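# Set the marble-filled cup onto the coaster

## Task

Place the cup so that its entire base rests on the coaster, losing as few of its marbles as possible. The attempt fails if the cup is pushed down far below the table surface, if the coaster ends up noticeably moved from its starting spot, or if anything is put or knocked off the table. The cup must stay on the coaster on its own once the robot lets go; a result that holds only while the robot supports it does not count.

## Robot and tools

Robot and frame. There are two arms, left_arm and right_arm, mounted on opposite sides of the table. left_arm's base is on the +y side. The names do not match image sides. All poses use one scene frame: origin at the table centre, +z up, table surface at z = +0.020 m. Positions are in metres, quaternions are written w first (qw, qx, qy, qz). Each gripper's fingers extend along its own +x axis and close along its y axis. The reported end_effector_position is the point between the finger pads, about 3 to 4 cm short of the fingertips. At long reach the printed position can be slightly wrong.

The 16-number row. Every commanding call uses a row of 16 plain numbers: x, y, z, qw, qx, qy, qz, opening for left_arm, then the same eight for right_arm. Both arms are always included, even if only one should move. The position and quaternion are an absolute target pose in the scene frame, not an offset. Opening runs from -1 to 1: +1 is fully open (0.088 m), empty fingers touch at about -0.80, and anything lower closes no further. Closing fully takes at least about 0.5 s. To keep an arm still, resend the exact pose from the last result taken before it stopped, with the opening it should keep. To keep a gripper's orientation, send the same chosen quaternion every time instead of copying the drifting reported one. A call is refused, and nothing is sent, if any target lies more than 0.6 m from that arm's last reported position along any of its gripper's axes.

Tools.
- execute_actions: argument actions is a list holding at most one item. An empty list just reports the state. An item with rows (1 to 15 rows) and optional steps (1 to 15, default 15) plays one row per control step of 1/30 s, repeating the last row if rows run out. An item with only steps (up to 300) is a wait counted from the previous result, including the time spent replying. Optional pictures (true/false) chooses whether camera images are returned.
- move: target is one 16-number row as above; speed is the path top speed in m/s, from 0.002 to 0.5 (default 0.25), with rotation capped at twice that value in rad/s. Each gripper travels a straight line to its pose; both paths finish together and last 0.5 to 10 s, stopping short if longer. The opening is applied at the start. Paths ignore obstacles and the other arm. Grippers lag, may wander and may overshoot the speed, mostly when the arm is stretched out.
- wait: seconds, 0 to 10; lets the simulation run with no new command.
- zoom_image: camera is one of cam_head_left, cam_head_right, cam_left_wrist, cam_right_wrist (each 504x504); region is [x0, y0, x1, y1] in pixels from the top-left corner, at most 504 by 504.
- finished_scene: scene is the number of the scene being ended; it is final and reports whether the goal was met.

How commands are followed. Each control step, the commanded pose is clipped to at most 70 mm and 16 degrees away from the measured pose, then solved by damped inverse kinematics, favouring position over orientation. After the last row an arm only continues to its last clipped pose, so long targets may need several calls; check the result and send the remainder. Joint friction can leave the gripper short or slightly tilted, and tiny moves may not happen, so verify position and orientation after each move and correct tilt. The simulation keeps running while replies are written.

Reading results. The state line gives, for each arm, the gripper pose and linear and angular velocities. grip_measured is the finger opening on the command scale; it can be off by about 1 mm per gripper and reads up to about 3 mm (0.061) too narrow while squeezing hard. A Hand target line shows where the controller is currently driving each gripper. HELD marks steps on which a clearance check kept some or all of the row from the robot; a pose unreachable line names the arm whose command was altered or blocked. A move adds a move: line with its ending (done, off_target, moving, held, fault) and any limits; paced means the pose was clipped, held means some steps were blocked, after which the arm may lurch faster than the speed given. Distances of each gripper from its pose are also listed. If only one arm is named, the other finished normally.

Gripping. To hold something, command an opening below grip_measured; about 0.07 lower is firm, less is gentler. Very thin parts (under about 3 mm) get proportionally less force. Pads can hit hard at first touch.

What to avoid. Do not let the arms strike or press on each other. Excessive contact torque (load limits in N m: waist 17.6, shoulder 21.8, elbow 21.7, wrist pitch 5.74, wrist yaw 5.72, wrist roll 5.36, held weight included) triggers a TORQUE FAULT that freezes the arm for 10 s. Holding loads heats motors: MOTOR HOT appears from 50 °C, and at 95 °C an OVER-TEMPERATURE FAULT holds the arm; if it does not cool within 30 to 60 s the arm and gripper lose power and drop. Avoid drops, slips, fast impacts, hard presses, tipping the cup, shifting the coaster, and knocking anything off the table. Loose objects may occasionally get a small external nudge. Moving smoothly and gently is better.

Each tool is called after "Request:" as name(argument=value, ...), one argument or row to a line, values as JSON.

## Session

Request:
execute_actions(
  actions=[],
)

Scene clock: 0.00 s of 3960.00 s.
left_arm: end_effector_position=(-0.0446, +0.1258, +0.3773) grip_measured=+0.821 end_effector_quat_wxyz=(+0.574, -0.021, -0.015, -0.819) end_effector_velocity=(+0.000, +0.000, -0.002) end_effector_angular_velocity=(+0.010, +0.005, +0.004) | right_arm: end_effector_position=(-0.1025, -0.2729, +0.2084) grip_measured=+0.821 end_effector_quat_wxyz=(+0.789, -0.472, +0.181, +0.349) end_effector_velocity=(-0.000, -0.000, +0.000) end_effector_angular_velocity=(+0.002, +0.009, -0.003)
Joint positions: left_arm=[-0.009  0.842  0.65   0.243  0.003  0.001  0.079] | right_arm=[-0.161  1.447  0.683 -0.289  0.785 -0.01   0.079]
Joint velocities: left_arm=[-0.002 -0.002 -0.002 -0.007 -0.007 -0.007 -0.   ] | right_arm=[-0.002 -0.002  0.002 -0.007 -0.007  0.007 -0.   ]
Motor temperatures (°C, as the motors report them): left_arm=[27 28 29 25 28 26] | right_arm=[28 25 28 26 26 29]
Heat: left arm: hottest elbow 29 °C (+0.0 °C/min); right arm: hottest wrist roll 29 °C (+0.0 °C/min).
Hand target (left_arm): -0.045, +0.126, +0.377; -0.574, +0.021, +0.015, +0.819
Hand target (right_arm): -0.102, -0.273, +0.208; +0.789, -0.472, +0.181, +0.349

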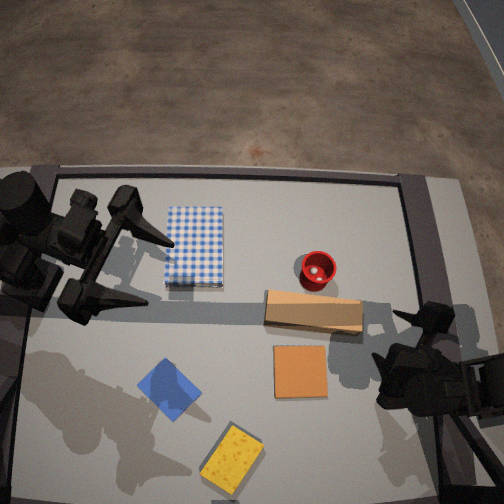

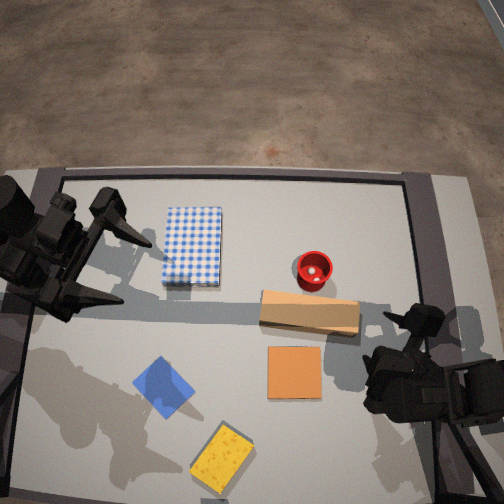

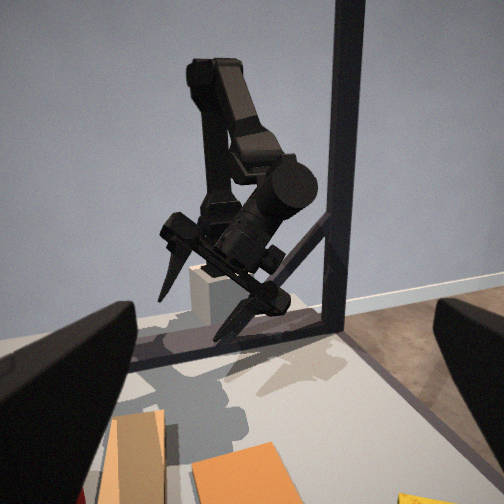

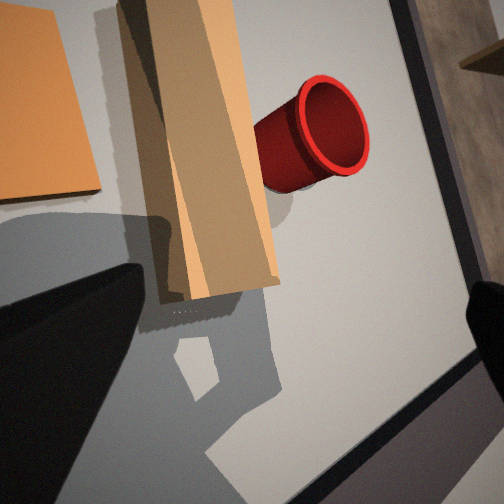

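Request:
zoom_image(
  camera="cam_head_left",
  region=[120, 190, 400, 504],
)

Request:
zoom_image(
  camera="cam_head_right",
  region=[120, 190, 400, 504],
)

Region (120, 190, 400, 504) of cam_head_left's 504x504 image, scaled by 1.605, with more detail than that image has; it fills the left 449 columns of this view, and the rest is white.

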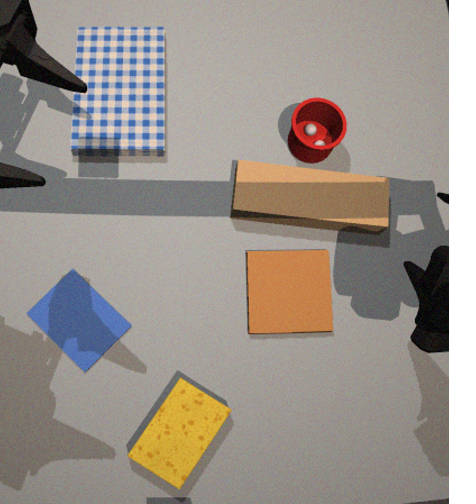

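Region (120, 190, 400, 504) of cam_head_right's 504x504 image, scaled by 1.605, with more detail than that image has; it fills the left 449 columns of this view, and the rest is white.

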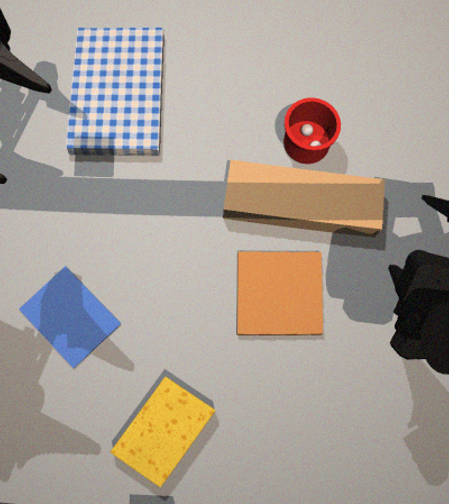

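Request:
move(
  target=[-0.0446,0.1258,0.3773,0.574,-0.021,-0.015,-0.819,1.0, -0.02,-0.15,0.30,0.5,-0.5,0.5,0.5,1.0],
  speed=0.2,
)

Scene clock: 36.67 s of 3960.00 s.
left_arm: end_effector_position=(-0.0446, +0.1258, +0.3773) grip_measured=+0.980 end_effector_quat_wxyz=(+0.574, -0.021, -0.015, -0.819) end_effector_velocity=(+0.002, -0.001, -0.005) end_effector_angular_velocity=(+0.019, -0.013, +0.020) | right_arm: end_effector_position=(-0.0236, -0.1523, +0.3060) grip_measured=+0.981 end_effector_quat_wxyz=(+0.550, -0.476, +0.448, +0.520) end_effector_velocity=(+0.004, -0.002, -0.007) end_effector_angular_velocity=(-0.025, -0.004, +0.028)
Joint positions: left_arm=[-0.009  0.842  0.65   0.243  0.003  0.001  0.087] | right_arm=[-0.597  2.224  2.34  -1.529 -0.001 -0.391  0.087]
Joint velocities: left_arm=[-0.002 -0.002 -0.002 -0.022 -0.022  0.007  0.   ] | right_arm=[-0.007  0.017  0.002 -0.007  0.007 -0.037 -0.   ]
Motor temperatures (°C, as the motors report them): left_arm=[27 28 34 31 28 26] | right_arm=[28 27 30 27 26 29]
Heat: left arm: hottest elbow 34 °C (+8.2 °C/min); right arm: hottest elbow 30 °C (+1.6 °C/min).
Hand target (left_arm): -0.045, +0.126, +0.377; -0.574, +0.021, +0.015, +0.819
Hand target (right_arm): -0.022, -0.150, +0.301; +0.547, -0.476, +0.451, +0.520
Off the commanded pose (left_arm): 0.000 m, 0 deg.
Off the commanded pose (right_arm): 0.007 m, 9 deg.
joint sent to its limit (right arm) — the command would take joint 3 (elbow) past its upper limit, so that joint was sent only as far as its limit.
After step 90, 30.90 s passed at rest.
move: off_target (right_arm)

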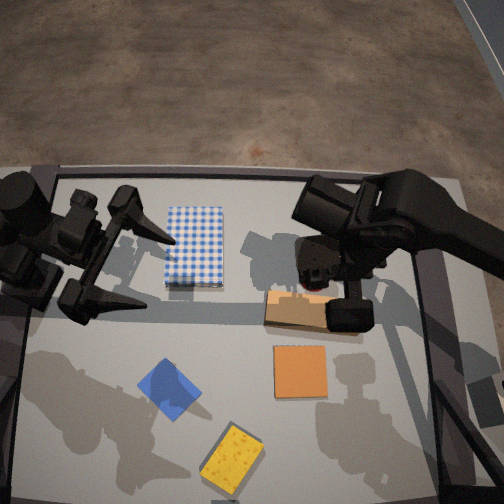

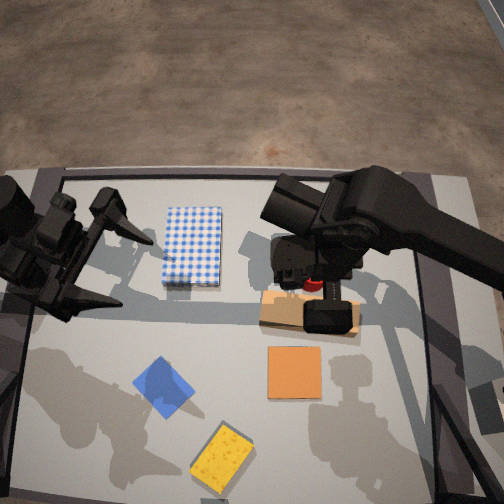

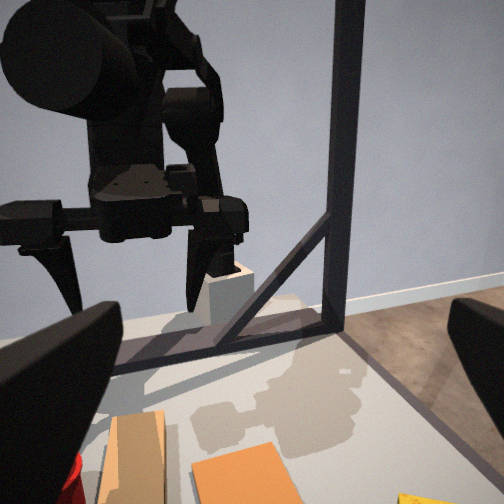

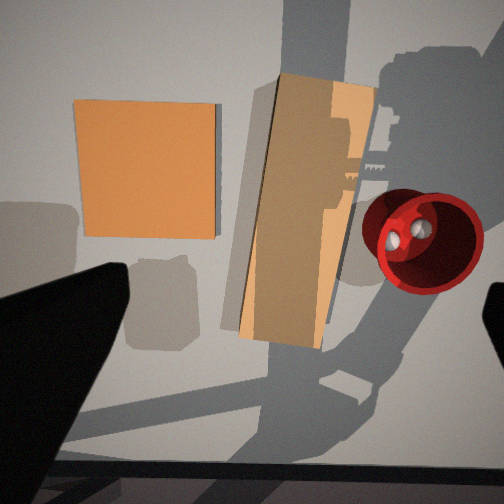

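Request:
move(
  target=[-0.0446,0.1258,0.3773,0.574,-0.021,-0.015,-0.819,1.0, -0.05,-0.30,0.16,0.866,0,0,0.5,1.0],
  speed=0.25,
)

Scene clock: 93.27 s of 3960.00 s.
left_arm: end_effector_position=(-0.0446, +0.1258, +0.3773) grip_measured=+0.980 end_effector_quat_wxyz=(+0.574, -0.021, -0.015, -0.819) end_effector_velocity=(+0.000, -0.001, -0.006) end_effector_angular_velocity=(+0.024, +0.015, +0.004) | right_arm: end_effector_position=(-0.0479, -0.2975, +0.1633) grip_measured=+0.981 end_effector_quat_wxyz=(+0.857, -0.071, +0.115, +0.497) end_effector_velocity=(+0.001, -0.002, -0.001) end_effector_angular_velocity=(-0.004, +0.008, -0.011)
Joint positions: left_arm=[-0.009  0.842  0.65   0.243  0.003  0.001  0.087] | right_arm=[-0.685  1.899  0.065  1.562  0.038  0.003  0.087]
Joint velocities: left_arm=[-0.002  0.002 -0.007 -0.007 -0.007 -0.022 -0.   ] | right_arm=[-0.002 -0.002 -0.002 -0.007  0.007  0.007 -0.   ]
Motor temperatures (°C, as the motors report them): left_arm=[27 29 36 35 28 26] | right_arm=[28 32 33 27 26 29]
Heat: left arm: hottest elbow 36 °C (+2.0 °C/min); right arm: hottest elbow 33 °C (+3.0 °C/min).
Hand target (left_arm): -0.045, +0.126, +0.377; -0.574, +0.021, +0.015, +0.819
Hand target (right_arm): -0.049, -0.300, +0.160; +0.857, -0.073, +0.122, +0.495
Off the commanded pose (left_arm): 0.000 m, 0 deg.
Off the commanded pose (right_arm): 0.005 m, 16 deg.
joint sent to its limit (right arm) — the command would take joint 4 (wrist pitch) past its upper limit, so that joint was sent only as far as its limit.
After step 90, 50.10 s passed at rest.
move: off_target (right_arm)

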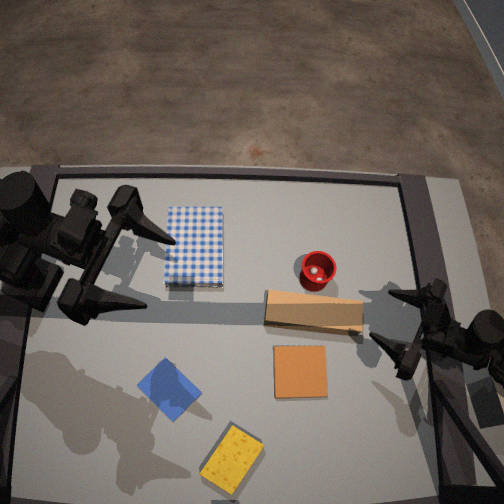

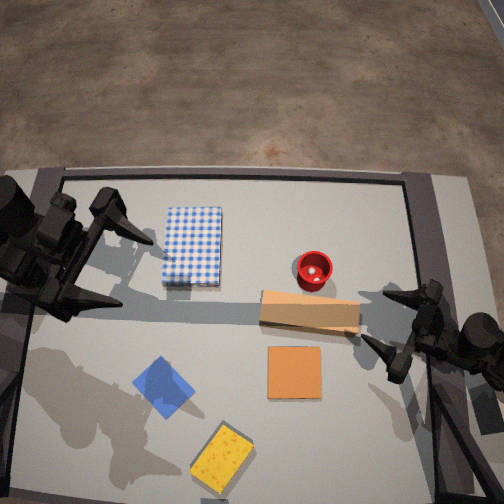

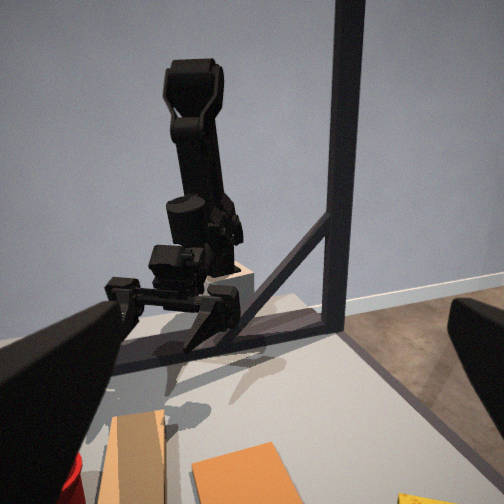

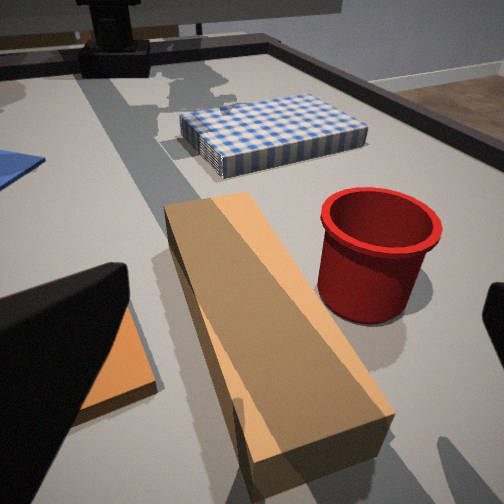

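Request:
zoom_image(
  camera="cam_head_left",
  region=[250, 230, 450, 430],
)

Request:
zoom_image(
  camera="cam_right_wrist",
  region=[100, 150, 504, 504],
)

Region (250, 230, 450, 430) of cam_head_left's 504x504 image, scaled by 2.520, with more detail than that image has.

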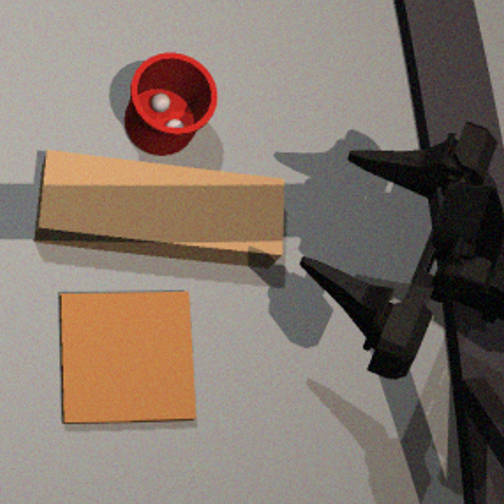

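Region (100, 150, 504, 504) of cam_right_wrist's 504x504 image, scaled by 1.248, with more detail than that image has; it fills the top 442 rows of this view, and the rest is white.

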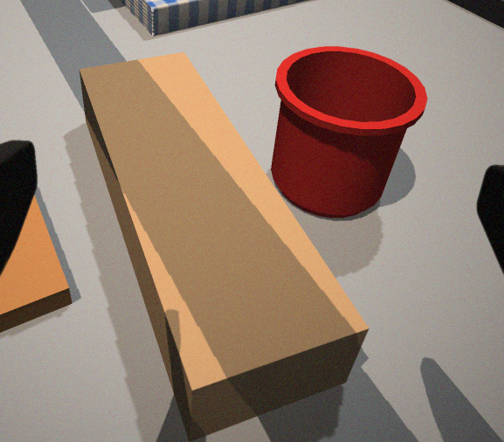

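Request:
move(
  target=[-0.0446,0.1258,0.3773,0.574,-0.021,-0.015,-0.819,1.0, 0.078,-0.165,0.19,0.7071,0,0.7071,0,1.0],
  speed=0.25,
)

Scene clock: 150.13 s of 3960.00 s.
left_arm: end_effector_position=(-0.0446, +0.1258, +0.3773) grip_measured=+0.980 end_effector_quat_wxyz=(+0.574, -0.021, -0.015, -0.819) end_effector_velocity=(+0.003, +0.001, +0.003) end_effector_angular_velocity=(-0.004, +0.026, +0.018) | right_arm: end_effector_position=(+0.0753, -0.1659, +0.1976) grip_measured=+0.981 end_effector_quat_wxyz=(+0.715, +0.011, +0.699, +0.014) end_effector_velocity=(-0.002, +0.001, +0.005) end_effector_angular_velocity=(-0.006, +0.013, +0.010)
Joint positions: left_arm=[-0.009  0.842  0.65   0.243  0.003  0.001  0.087] | right_arm=[-0.797  2.467  2.334 -1.395 -0.002  0.974  0.087]
Joint velocities: left_arm=[-0.002 -0.007 -0.002  0.007 -0.022 -0.022 -0.   ] | right_arm=[ 0.002  0.022  0.061 -0.051 -0.007 -0.007 -0.   ]
Motor temperatures (°C, as the motors report them): left_arm=[27 29 37 36 28 26] | right_arm=[28 28 30 32 26 29]
Heat: left arm: hottest elbow 37 °C (+1.0 °C/min); right arm: hottest wrist pitch 32 °C (-1.0 °C/min).
Hand target (left_arm): -0.045, +0.126, +0.377; -0.574, +0.021, +0.015, +0.819
Hand target (right_arm): +0.077, -0.165, +0.191; +0.711, +0.011, +0.703, +0.009
Off the commanded pose (left_arm): 0.000 m, 0 deg.
Off the commanded pose (right_arm): 0.008 m, 2 deg.
joint sent to its limit (right arm) — the command would take joint 3 (elbow) past its upper limit, so that joint was sent only as far as its limit.
After step 90, 50.13 s passed at rest.
move: done

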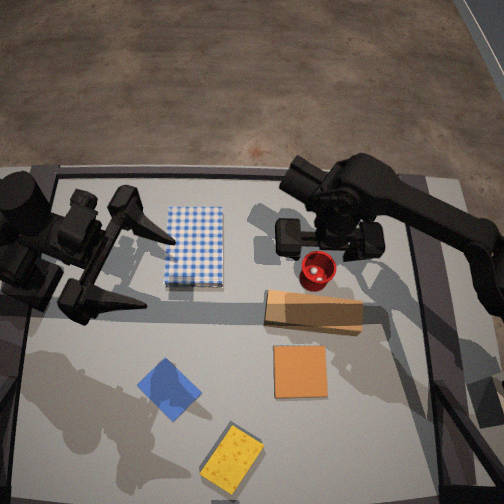

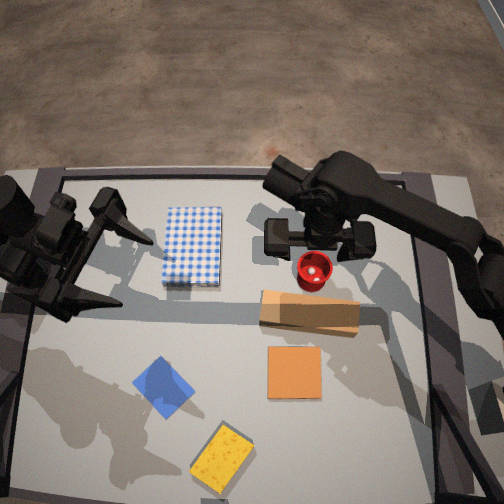

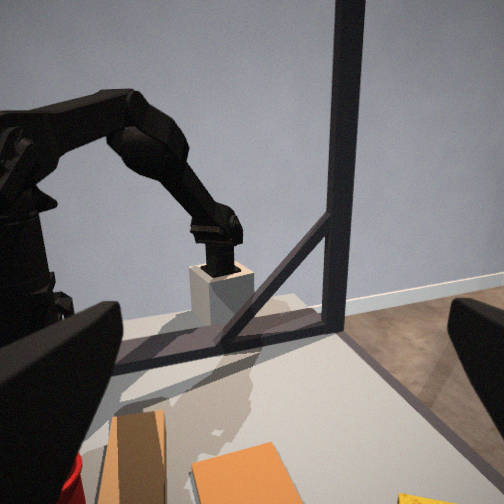

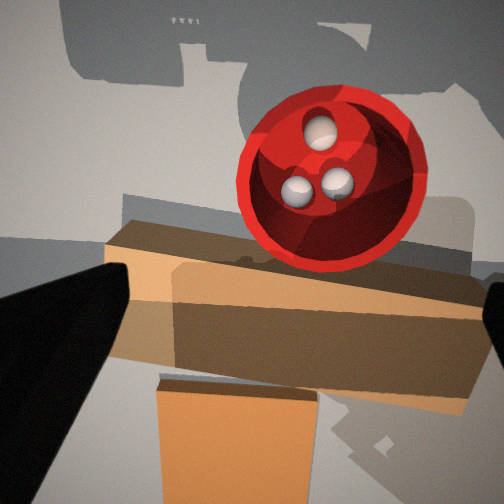

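Request:
move(
  target=[-0.0446,0.1258,0.3773,0.574,-0.021,-0.015,-0.819,1.0, 0.083,-0.174,0.155,0.7071,0,0.7071,0,1.0],
  speed=0.08,
)

Scene clock: 176.67 s of 3960.00 s.
left_arm: end_effector_position=(-0.0446, +0.1258, +0.3773) grip_measured=+0.980 end_effector_quat_wxyz=(+0.574, -0.021, -0.015, -0.819) end_effector_velocity=(+0.001, +0.001, -0.001) end_effector_angular_velocity=(-0.000, -0.007, +0.005) | right_arm: end_effector_position=(+0.0833, -0.1704, +0.1676) grip_measured=+0.981 end_effector_quat_wxyz=(+0.712, +0.009, +0.702, +0.009) end_effector_velocity=(-0.002, -0.002, +0.001) end_effector_angular_velocity=(-0.002, +0.010, -0.010)
Joint positions: left_arm=[-0.009  0.842  0.65   0.243  0.003  0.001  0.087] | right_arm=[-0.816  2.48   2.239 -1.3   -0.002  0.959  0.087]
Joint velocities: left_arm=[-0.002 -0.007 -0.002 -0.007 -0.007  0.007 -0.   ] | right_arm=[-0.002 -0.007 -0.007 -0.007 -0.007  0.007 -0.   ]
Motor temperatures (°C, as the motors report them): left_arm=[27 29 38 36 28 26] | right_arm=[28 33 32 29 26 29]
Heat: left arm: hottest elbow 38 °C (+1.0 °C/min); right arm: hottest shoulder 33 °C (+2.0 °C/min).
Hand target (left_arm): -0.045, +0.126, +0.377; -0.574, +0.021, +0.015, +0.819
Hand target (right_arm): +0.083, -0.174, +0.155; +0.707, +0.000, +0.707, -0.000
Off the commanded pose (left_arm): 0.000 m, 0 deg.
Off the commanded pose (right_arm): 0.013 m, 2 deg.
After step 90, 22.57 s passed at rest.
move: off_target (right_arm)

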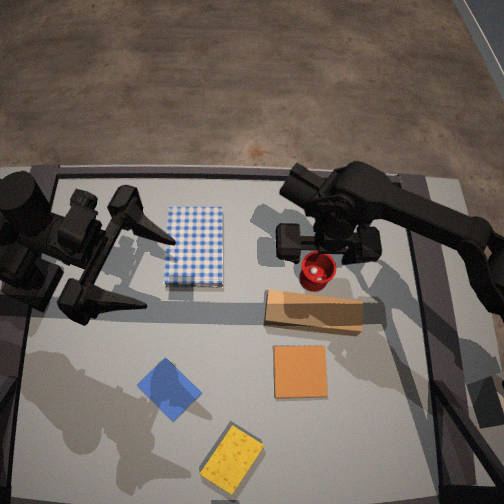

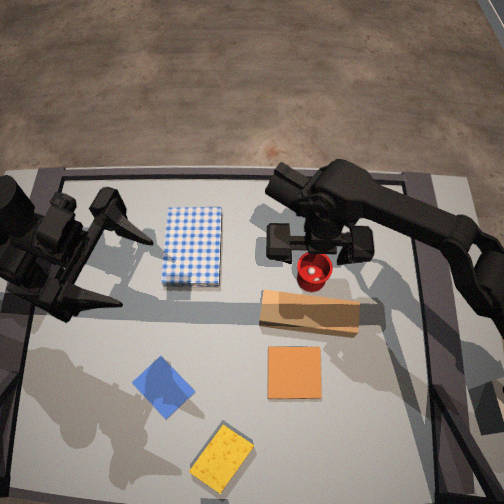

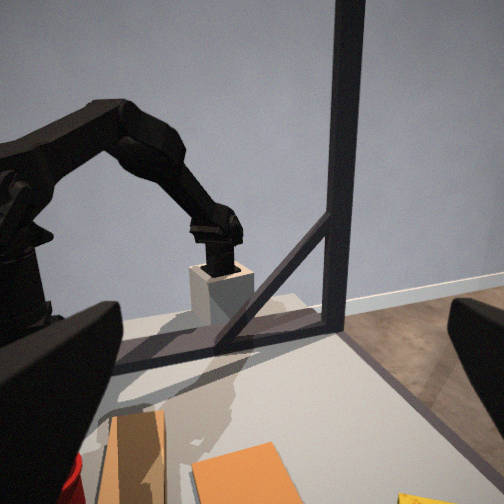

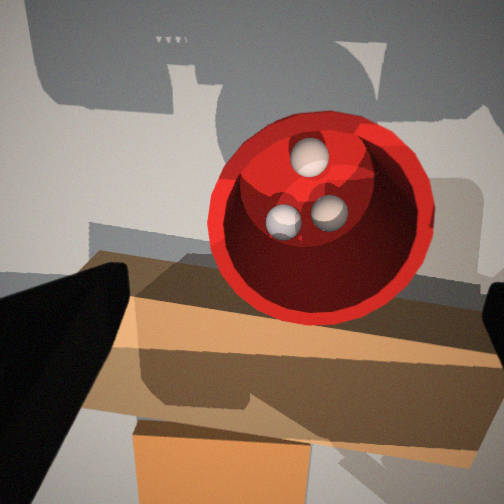

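Request:
move(
  target=[-0.0446,0.1258,0.3773,0.574,-0.021,-0.015,-0.819,1.0, 0.087,-0.180,0.138,0.7071,0,0.7071,0,1.0],
  speed=0.06,
)

Scene clock: 194.53 s of 3960.00 s.
left_arm: end_effector_position=(-0.0446, +0.1258, +0.3773) grip_measured=+0.980 end_effector_quat_wxyz=(+0.574, -0.021, -0.015, -0.819) end_effector_velocity=(-0.002, +0.001, -0.002) end_effector_angular_velocity=(+0.009, +0.004, -0.010) | right_arm: end_effector_position=(+0.0877, -0.1761, +0.1477) grip_measured=+0.981 end_effector_quat_wxyz=(+0.711, +0.007, +0.703, +0.007) end_effector_velocity=(+0.002, -0.001, -0.001) end_effector_angular_velocity=(+0.006, +0.004, +0.015)
Joint positions: left_arm=[-0.009  0.842  0.65   0.243  0.003  0.001  0.087] | right_arm=[-0.83   2.48   2.16  -1.226 -0.002  0.945  0.087]
Joint velocities: left_arm=[-0.002 -0.002 -0.002 -0.007  0.007 -0.007 -0.   ] | right_arm=[-0.007 -0.002 -0.007  0.007 -0.007 -0.022 -0.   ]
Motor temperatures (°C, as the motors report them): left_arm=[27 29 38 37 28 26] | right_arm=[28 34 32 29 26 29]
Heat: left arm: hottest elbow 38 °C (+1.0 °C/min); right arm: hottest shoulder 34 °C (+3.0 °C/min).
Hand target (left_arm): -0.045, +0.126, +0.377; -0.574, +0.021, +0.015, +0.819
Hand target (right_arm): +0.087, -0.180, +0.138; +0.707, +0.000, +0.707, +0.000
Off the commanded pose (left_arm): 0.000 m, 0 deg.
Off the commanded pose (right_arm): 0.010 m, 1 deg.
After step 90, 14.00 s passed at rest.
move: off_target (right_arm)

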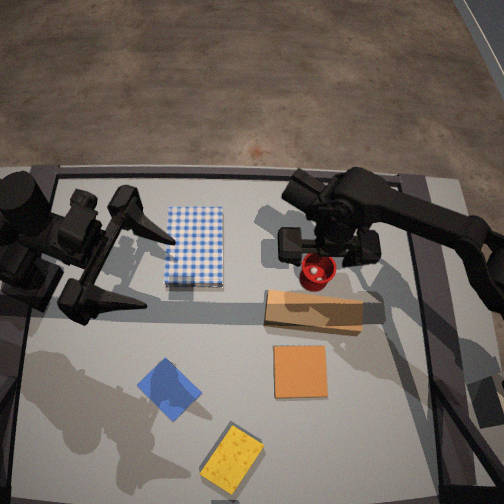

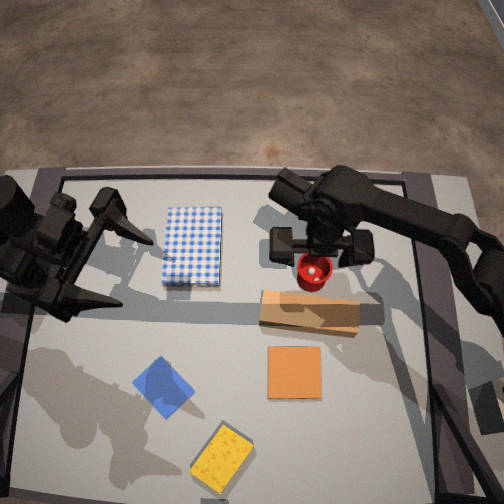

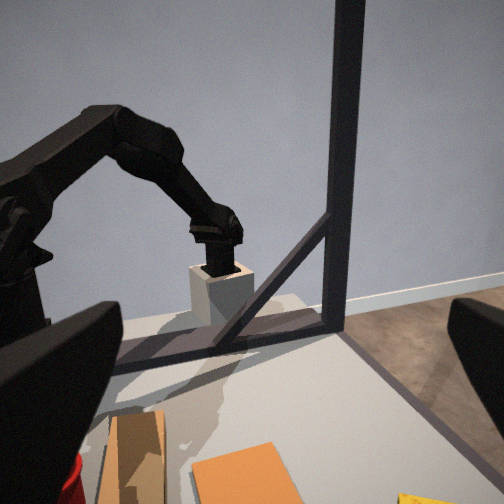

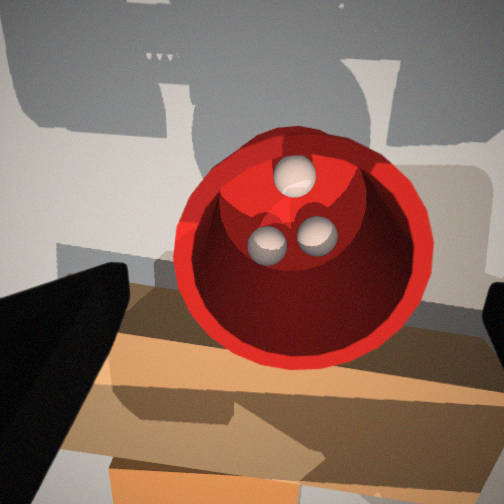

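Request:
move(
  target=[-0.0446,0.1258,0.3773,0.574,-0.021,-0.015,-0.819,1.0, 0.087,-0.180,0.088,0.7071,0,0.7071,0,1.0],
  speed=0.05,
)

Scene clock: 201.30 s of 3960.00 s.
left_arm: end_effector_position=(-0.0446, +0.1258, +0.3773) grip_measured=+0.980 end_effector_quat_wxyz=(+0.574, -0.021, -0.015, -0.819) end_effector_velocity=(-0.001, +0.001, -0.002) end_effector_angular_velocity=(+0.005, -0.009, +0.000) | right_arm: end_effector_position=(+0.0884, -0.1750, +0.1005) grip_measured=+0.981 end_effector_quat_wxyz=(+0.712, +0.009, +0.702, +0.009) end_effector_velocity=(+0.003, -0.000, +0.001) end_effector_angular_velocity=(+0.002, -0.010, +0.005)
Joint positions: left_arm=[-0.009  0.842  0.65   0.243  0.003  0.001  0.087] | right_arm=[-0.83   2.52   2.044 -1.065 -0.002  0.945  0.087]
Joint velocities: left_arm=[-0.007 -0.002 -0.002 -0.007 -0.007  0.007 -0.   ] | right_arm=[-0.002 -0.002 -0.002  0.007  0.007 -0.007 -0.   ]
Motor temperatures (°C, as the motors report them): left_arm=[27 29 38 37 28 26] | right_arm=[28 35 32 29 26 29]
Heat: left arm: hottest elbow 38 °C (+1.0 °C/min); right arm: hottest shoulder 35 °C (+3.0 °C/min).
Hand target (left_arm): -0.045, +0.126, +0.377; -0.574, +0.021, +0.015, +0.819
Hand target (right_arm): +0.087, -0.180, +0.088; +0.707, +0.000, +0.707, +0.000
Off the commanded pose (left_arm): 0.000 m, 0 deg.
Off the commanded pose (right_arm): 0.014 m, 2 deg.
After step 90, 2.20 s passed at rest.
move: off_target (right_arm)

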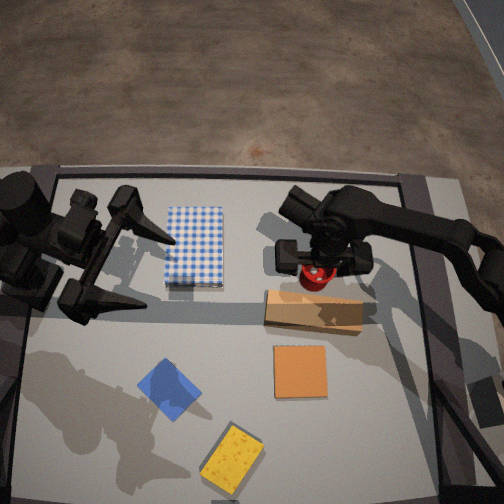

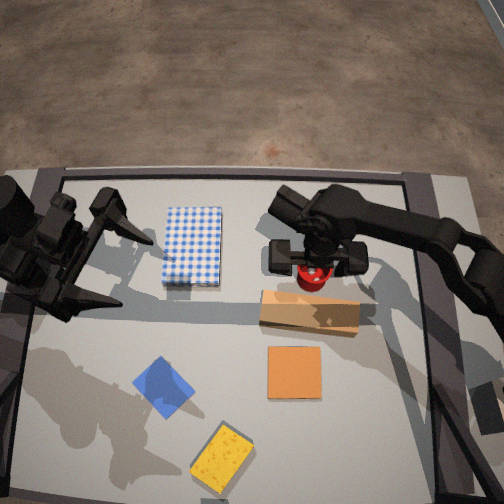

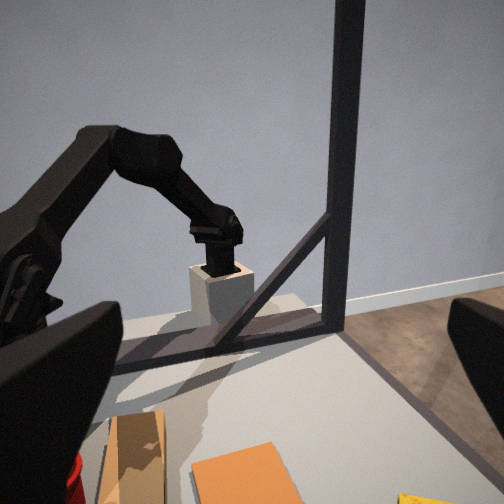

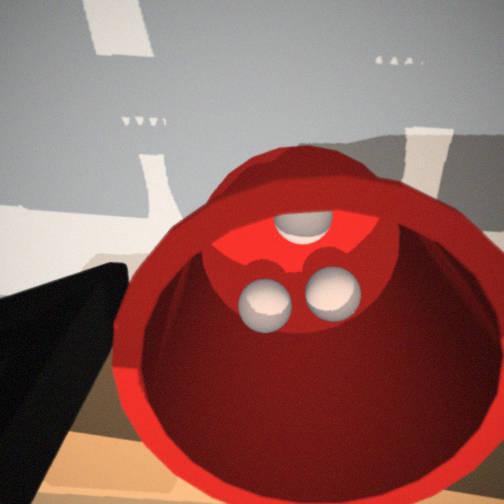

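Request:
execute_actions(
  actions=[
    {"rows": [[-0.0446,0.1258,0.3773,0.574,-0.021,-0.015,-0.819,1.0, 0.087,-0.180,0.088,0.7071,0,0.7071,0,0.94],[-0.0446,0.1258,0.3773,0.574,-0.021,-0.015,-0.819,1.0, 0.087,-0.180,0.088,0.7071,0,0.7071,0,0.90],[-0.0446,0.1258,0.3773,0.574,-0.021,-0.015,-0.819,1.0, 0.087,-0.180,0.088,0.7071,0,0.7071,0,0.86],[-0.0446,0.1258,0.3773,0.574,-0.021,-0.015,-0.819,1.0, 0.087,-0.180,0.088,0.7071,0,0.7071,0,0.83],[-0.0446,0.1258,0.3773,0.574,-0.021,-0.015,-0.819,1.0, 0.087,-0.180,0.088,0.7071,0,0.7071,0,0.80],[-0.0446,0.1258,0.3773,0.574,-0.021,-0.015,-0.819,1.0, 0.087,-0.180,0.088,0.7071,0,0.7071,0,0.77],[-0.0446,0.1258,0.3773,0.574,-0.021,-0.015,-0.819,1.0, 0.087,-0.180,0.088,0.7071,0,0.7071,0,0.74],[-0.0446,0.1258,0.3773,0.574,-0.021,-0.015,-0.819,1.0, 0.087,-0.180,0.088,0.7071,0,0.7071,0,0.72],[-0.0446,0.1258,0.3773,0.574,-0.021,-0.015,-0.819,1.0, 0.087,-0.180,0.088,0.7071,0,0.7071,0,0.70],[-0.0446,0.1258,0.3773,0.574,-0.021,-0.015,-0.819,1.0, 0.087,-0.180,0.088,0.7071,0,0.7071,0,0.68],[-0.0446,0.1258,0.3773,0.574,-0.021,-0.015,-0.819,1.0, 0.087,-0.180,0.088,0.7071,0,0.7071,0,0.66],[-0.0446,0.1258,0.3773,0.574,-0.021,-0.015,-0.819,1.0, 0.087,-0.180,0.088,0.7071,0,0.7071,0,0.64],[-0.0446,0.1258,0.3773,0.574,-0.021,-0.015,-0.819,1.0, 0.087,-0.180,0.088,0.7071,0,0.7071,0,0.62],[-0.0446,0.1258,0.3773,0.574,-0.021,-0.015,-0.819,1.0, 0.087,-0.180,0.088,0.7071,0,0.7071,0,0.60],[-0.0446,0.1258,0.3773,0.574,-0.021,-0.015,-0.819,1.0, 0.087,-0.180,0.088,0.7071,0,0.7071,0,0.58]], "steps": 15},
  ],
)

Scene clock: 212.37 s of 3960.00 s.
left_arm: end_effector_position=(-0.0446, +0.1258, +0.3773) grip_measured=+0.980 end_effector_quat_wxyz=(+0.574, -0.021, -0.015, -0.819) end_effector_velocity=(-0.001, +0.001, +0.000) end_effector_angular_velocity=(+0.010, +0.020, -0.001) | right_arm: end_effector_position=(+0.0885, -0.1750, +0.1003) grip_measured=+0.655 end_effector_quat_wxyz=(+0.712, +0.009, +0.702, +0.009) end_effector_velocity=(-0.001, -0.001, +0.003) end_effector_angular_velocity=(+0.002, +0.007, +0.005)
Joint positions: left_arm=[-0.009  0.842  0.65   0.243  0.003  0.001  0.087] | right_arm=[-0.83   2.521  2.044 -1.065 -0.002  0.945  0.071]
Joint velocities: left_arm=[-0.007 -0.002  0.002 -0.007 -0.007 -0.022 -0.   ] | right_arm=[-0.002 -0.007 -0.002 -0.007 -0.007 -0.007 -0.031]
Motor temperatures (°C, as the motors report them): left_arm=[27 29 38 37 28 26] | right_arm=[28 36 32 28 26 29]
Heat: left arm: hottest elbow 38 °C (+1.0 °C/min); right arm: hottest shoulder 36 °C (+5.2 °C/min).
Hand target (left_arm): -0.045, +0.126, +0.377; -0.574, +0.021, +0.015, +0.819
Hand target (right_arm): +0.087, -0.180, +0.088; +0.707, +0.000, +0.707, -0.000
Off the commanded pose (left_arm): 0.000 m, 0 deg.
Off the commanded pose (right_arm): 0.013 m, 2 deg.
Steps of this call (steps 1 to 90: nothing new was sent; then 7.57 s passed at rest; steps 91 to 105: all 15 steps of this action). Readings (end_effector_position):
91: left_arm (-0.0446, +0.1258, +0.3773) | right_arm (+0.0885, -0.1750, +0.1005)
92: left_arm (-0.0446, +0.1258, +0.3773) | right_arm (+0.0885, -0.1750, +0.1005)
94: left_arm (-0.0446, +0.1258, +0.3773) | right_arm (+0.0885, -0.1750, +0.1005)
98: left_arm (-0.0446, +0.1258, +0.3773) | right_arm (+0.0885, -0.1750, +0.1005)
105: the state above

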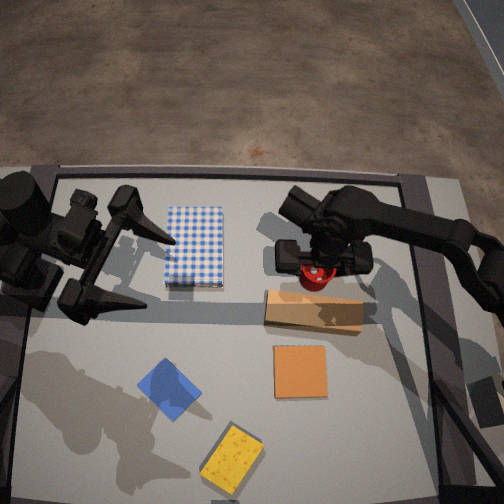

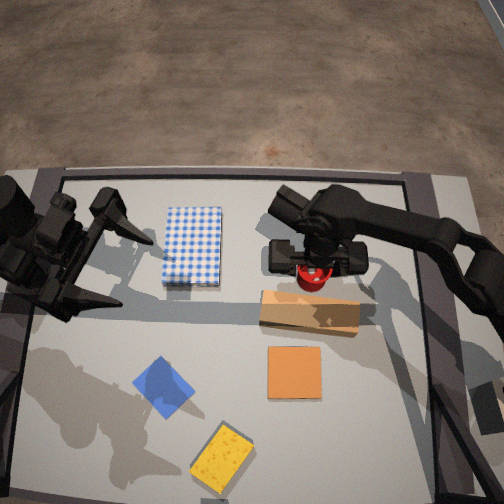

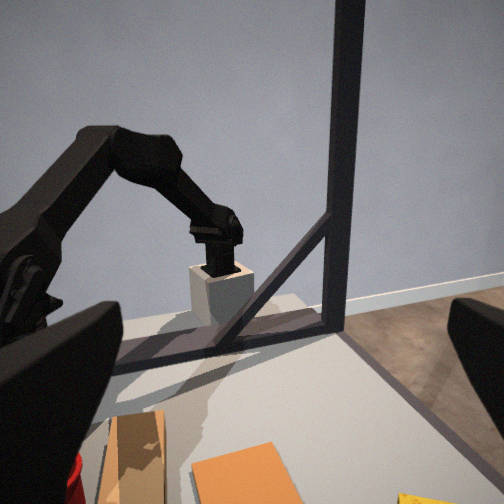

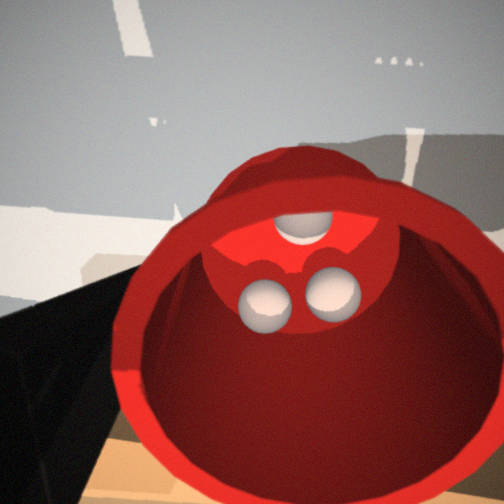

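Request:
execute_actions(
  actions=[
    {"rows": [[-0.0446,0.1258,0.3773,0.574,-0.021,-0.015,-0.819,1.0, 0.087,-0.180,0.088,0.7071,0,0.7071,0,0.58]], "steps": 10},
  ],
  pictures=false,
)

Scene clock: 215.00 s of 3960.00 s.
left_arm: end_effector_position=(-0.0446, +0.1258, +0.3773) grip_measured=+0.980 end_effector_quat_wxyz=(+0.574, -0.021, -0.015, -0.819) end_effector_velocity=(+0.000, -0.000, -0.008) end_effector_angular_velocity=(+0.023, -0.016, +0.005) | right_arm: end_effector_position=(+0.0885, -0.1750, +0.1003) grip_measured=+0.583 end_effector_quat_wxyz=(+0.712, +0.009, +0.702, +0.009) end_effector_velocity=(-0.001, -0.002, +0.000) end_effector_angular_velocity=(-0.002, +0.010, +0.005)
Joint positions: left_arm=[-0.009  0.842  0.65   0.243  0.003  0.001  0.087] | right_arm=[-0.83   2.521  2.044 -1.065 -0.002  0.945  0.068]
Joint velocities: left_arm=[-0.002 -0.002 -0.007 -0.022 -0.007  0.007 -0.   ] | right_arm=[-0.002 -0.002 -0.002 -0.007 -0.007 -0.007 -0.   ]
Motor temperatures (°C, as the motors report them): left_arm=[27 29 38 37 28 26] | right_arm=[28 36 32 28 26 29]
Heat: left arm: hottest elbow 38 °C (+1.0 °C/min); right arm: hottest shoulder 36 °C (+5.0 °C/min).
Hand target (left_arm): -0.045, +0.126, +0.377; -0.574, +0.021, +0.015, +0.819
Hand target (right_arm): +0.087, -0.180, +0.088; +0.707, +0.000, +0.707, +0.000
Off the commanded pose (left_arm): 0.000 m, 0 deg.
Off the commanded pose (right_arm): 0.013 m, 2 deg.
Steps of this call (steps 1 to 69: nothing new was sent; steps 70 to 79: all 10 steps of this action). Readings (end_effector_position):
70: left_arm (-0.0446, +0.1258, +0.3773) | right_arm (+0.0885, -0.1750, +0.1003)
71: left_arm (-0.0446, +0.1258, +0.3773) | right_arm (+0.0885, -0.1750, +0.1003)
73: left_arm (-0.0446, +0.1258, +0.3773) | right_arm (+0.0885, -0.1750, +0.1003)
77: left_arm (-0.0446, +0.1258, +0.3773) | right_arm (+0.0885, -0.1750, +0.1003)
79: the state above

Request:
execute_actions(
  actions=[
    {"rows": [[-0.0446,0.1258,0.3773,0.574,-0.021,-0.015,-0.819,1.0, 0.087,-0.180,0.088,0.7071,0,0.7071,0,0.56],[-0.0446,0.1258,0.3773,0.574,-0.021,-0.015,-0.819,1.0, 0.087,-0.180,0.088,0.7071,0,0.7071,0,0.54],[-0.0446,0.1258,0.3773,0.574,-0.021,-0.015,-0.819,1.0, 0.087,-0.180,0.088,0.7071,0,0.7071,0,0.52],[-0.0446,0.1258,0.3773,0.574,-0.021,-0.015,-0.819,1.0, 0.087,-0.180,0.088,0.7071,0,0.7071,0,0.50],[-0.0446,0.1258,0.3773,0.574,-0.021,-0.015,-0.819,1.0, 0.087,-0.180,0.088,0.7071,0,0.7071,0,0.48],[-0.0446,0.1258,0.3773,0.574,-0.021,-0.015,-0.819,1.0, 0.087,-0.180,0.088,0.7071,0,0.7071,0,0.46],[-0.0446,0.1258,0.3773,0.574,-0.021,-0.015,-0.819,1.0, 0.087,-0.180,0.088,0.7071,0,0.7071,0,0.44],[-0.0446,0.1258,0.3773,0.574,-0.021,-0.015,-0.819,1.0, 0.087,-0.180,0.088,0.7071,0,0.7071,0,0.42],[-0.0446,0.1258,0.3773,0.574,-0.021,-0.015,-0.819,1.0, 0.087,-0.180,0.088,0.7071,0,0.7071,0,0.40]], "steps": 15},
  ],
)

Scene clock: 222.00 s of 3960.00 s.
left_arm: end_effector_position=(-0.0446, +0.1258, +0.3773) grip_measured=+0.980 end_effector_quat_wxyz=(+0.574, -0.021, -0.015, -0.819) end_effector_velocity=(+0.000, +0.000, -0.002) end_effector_angular_velocity=(+0.010, +0.005, +0.004) | right_arm: end_effector_position=(+0.0885, -0.1750, +0.1003) grip_measured=+0.465 end_effector_quat_wxyz=(+0.712, +0.009, +0.702, +0.009) end_effector_velocity=(-0.003, -0.000, +0.000) end_effector_angular_velocity=(-0.002, +0.010, +0.010)
Joint positions: left_arm=[-0.009  0.842  0.65   0.243  0.003  0.001  0.087] | right_arm=[-0.83   2.521  2.044 -1.065 -0.002  0.945  0.062]
Joint velocities: left_arm=[-0.002 -0.002 -0.002 -0.007 -0.007 -0.007 -0.   ] | right_arm=[ 0.002 -0.002 -0.002 -0.007 -0.007 -0.007 -0.   ]
Motor temperatures (°C, as the motors report them): left_arm=[27 29 38 37 28 26] | right_arm=[28 36 32 28 26 29]
Heat: left arm: hottest elbow 38 °C (+0.0 °C/min); right arm: hottest shoulder 36 °C (+5.0 °C/min).
Hand target (left_arm): -0.045, +0.126, +0.377; -0.574, +0.021, +0.015, +0.819
Hand target (right_arm): +0.087, -0.180, +0.088; +0.707, +0.000, +0.707, +0.000
Off the commanded pose (left_arm): 0.000 m, 0 deg.
Off the commanded pose (right_arm): 0.013 m, 2 deg.
Steps of this call (steps 1 to 90: nothing new was sent; then 3.50 s passed at rest; steps 91 to 105: all 15 steps of this action). Readings (end_effector_position):
91: left_arm (-0.0446, +0.1258, +0.3773) | right_arm (+0.0885, -0.1750, +0.1003)
92: left_arm (-0.0446, +0.1258, +0.3773) | right_arm (+0.0885, -0.1750, +0.1003)
94: left_arm (-0.0446, +0.1258, +0.3773) | right_arm (+0.0885, -0.1750, +0.1003)
98: left_arm (-0.0446, +0.1258, +0.3773) | right_arm (+0.0885, -0.1750, +0.1003)
105: the state above

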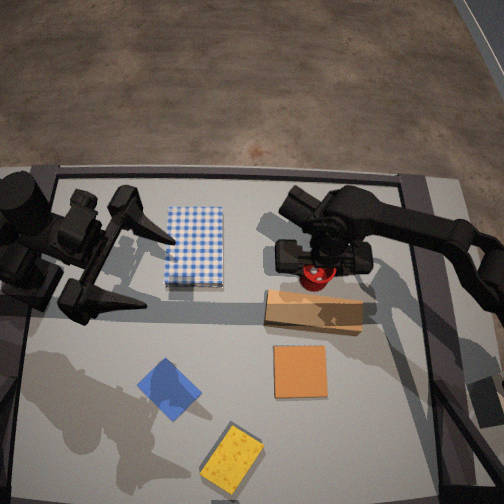

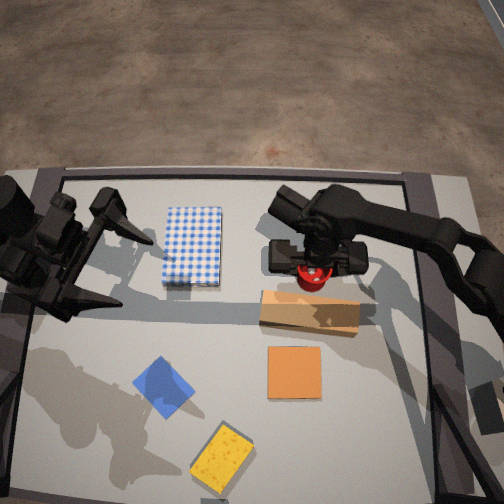

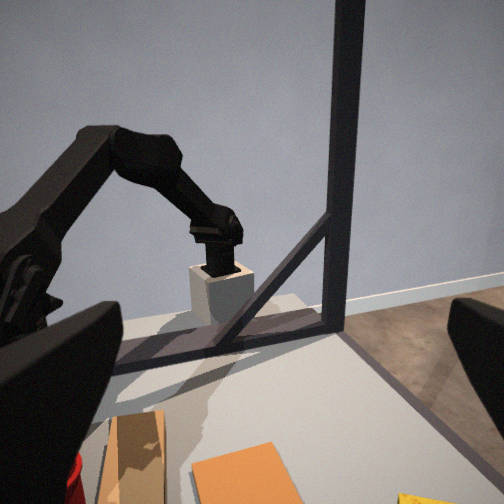

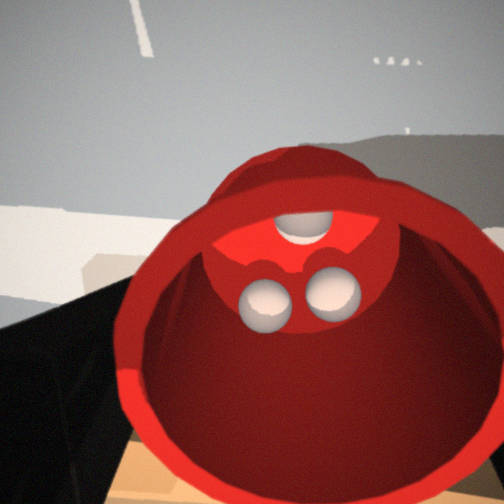

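Request:
move(
  target=[-0.0446,0.1258,0.3773,0.574,-0.021,-0.015,-0.819,1.0, 0.085,-0.176,0.178,0.7071,0,0.7071,0,0.39],
  speed=0.08,
)

Scene clock: 233.93 s of 3960.00 s.
left_arm: end_effector_position=(-0.0446, +0.1258, +0.3773) grip_measured=+0.980 end_effector_quat_wxyz=(+0.574, -0.021, -0.015, -0.819) end_effector_velocity=(+0.000, +0.000, -0.004) end_effector_angular_velocity=(+0.014, +0.003, +0.004) | right_arm: end_effector_position=(+0.0849, -0.1784, +0.1720) grip_measured=+0.465 end_effector_quat_wxyz=(+0.703, -0.004, +0.711, -0.004) end_effector_velocity=(-0.001, -0.001, +0.005) end_effector_angular_velocity=(+0.002, +0.007, +0.005)
Joint positions: left_arm=[-0.009  0.842  0.65   0.243  0.003  0.001  0.087] | right_arm=[-0.828  2.508  2.307 -1.386 -0.002  0.947  0.062]
Joint velocities: left_arm=[-0.002 -0.002 -0.007 -0.007 -0.007 -0.007 -0.   ] | right_arm=[-0.002 -0.002  0.017 -0.022 -0.007 -0.007 -0.   ]
Motor temperatures (°C, as the motors report them): left_arm=[27 29 39 37 28 26] | right_arm=[28 37 32 28 26 29]
Heat: left arm: hottest elbow 39 °C (+1.0 °C/min); right arm: hottest shoulder 37 °C (+5.0 °C/min).
Hand target (left_arm): -0.045, +0.126, +0.377; -0.574, +0.021, +0.015, +0.819
Hand target (right_arm): +0.085, -0.176, +0.178; +0.707, +0.000, +0.707, +0.000
Off the commanded pose (left_arm): 0.000 m, 0 deg.
Off the commanded pose (right_arm): 0.006 m, 1 deg.
After step 90, 7.43 s passed at rest.
move: done

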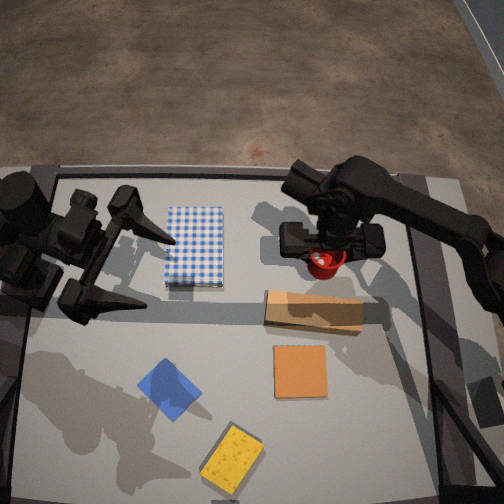

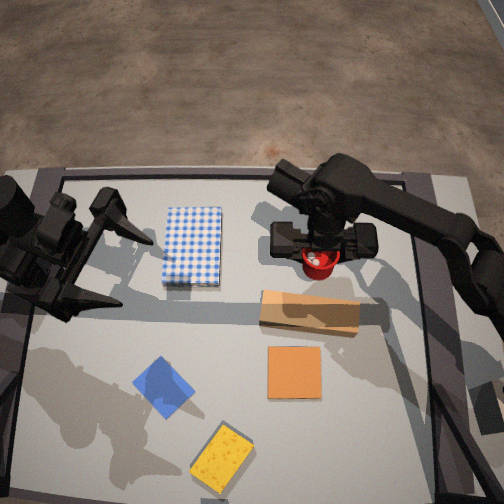

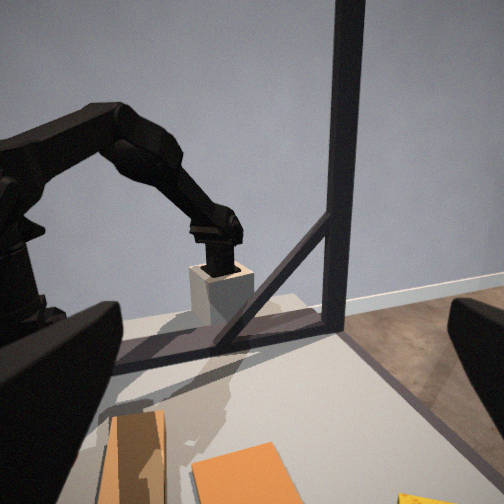

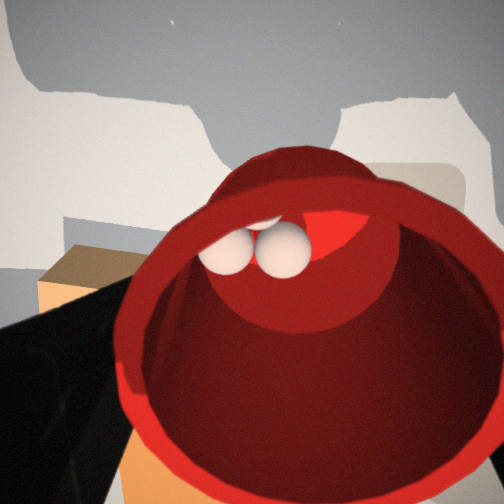

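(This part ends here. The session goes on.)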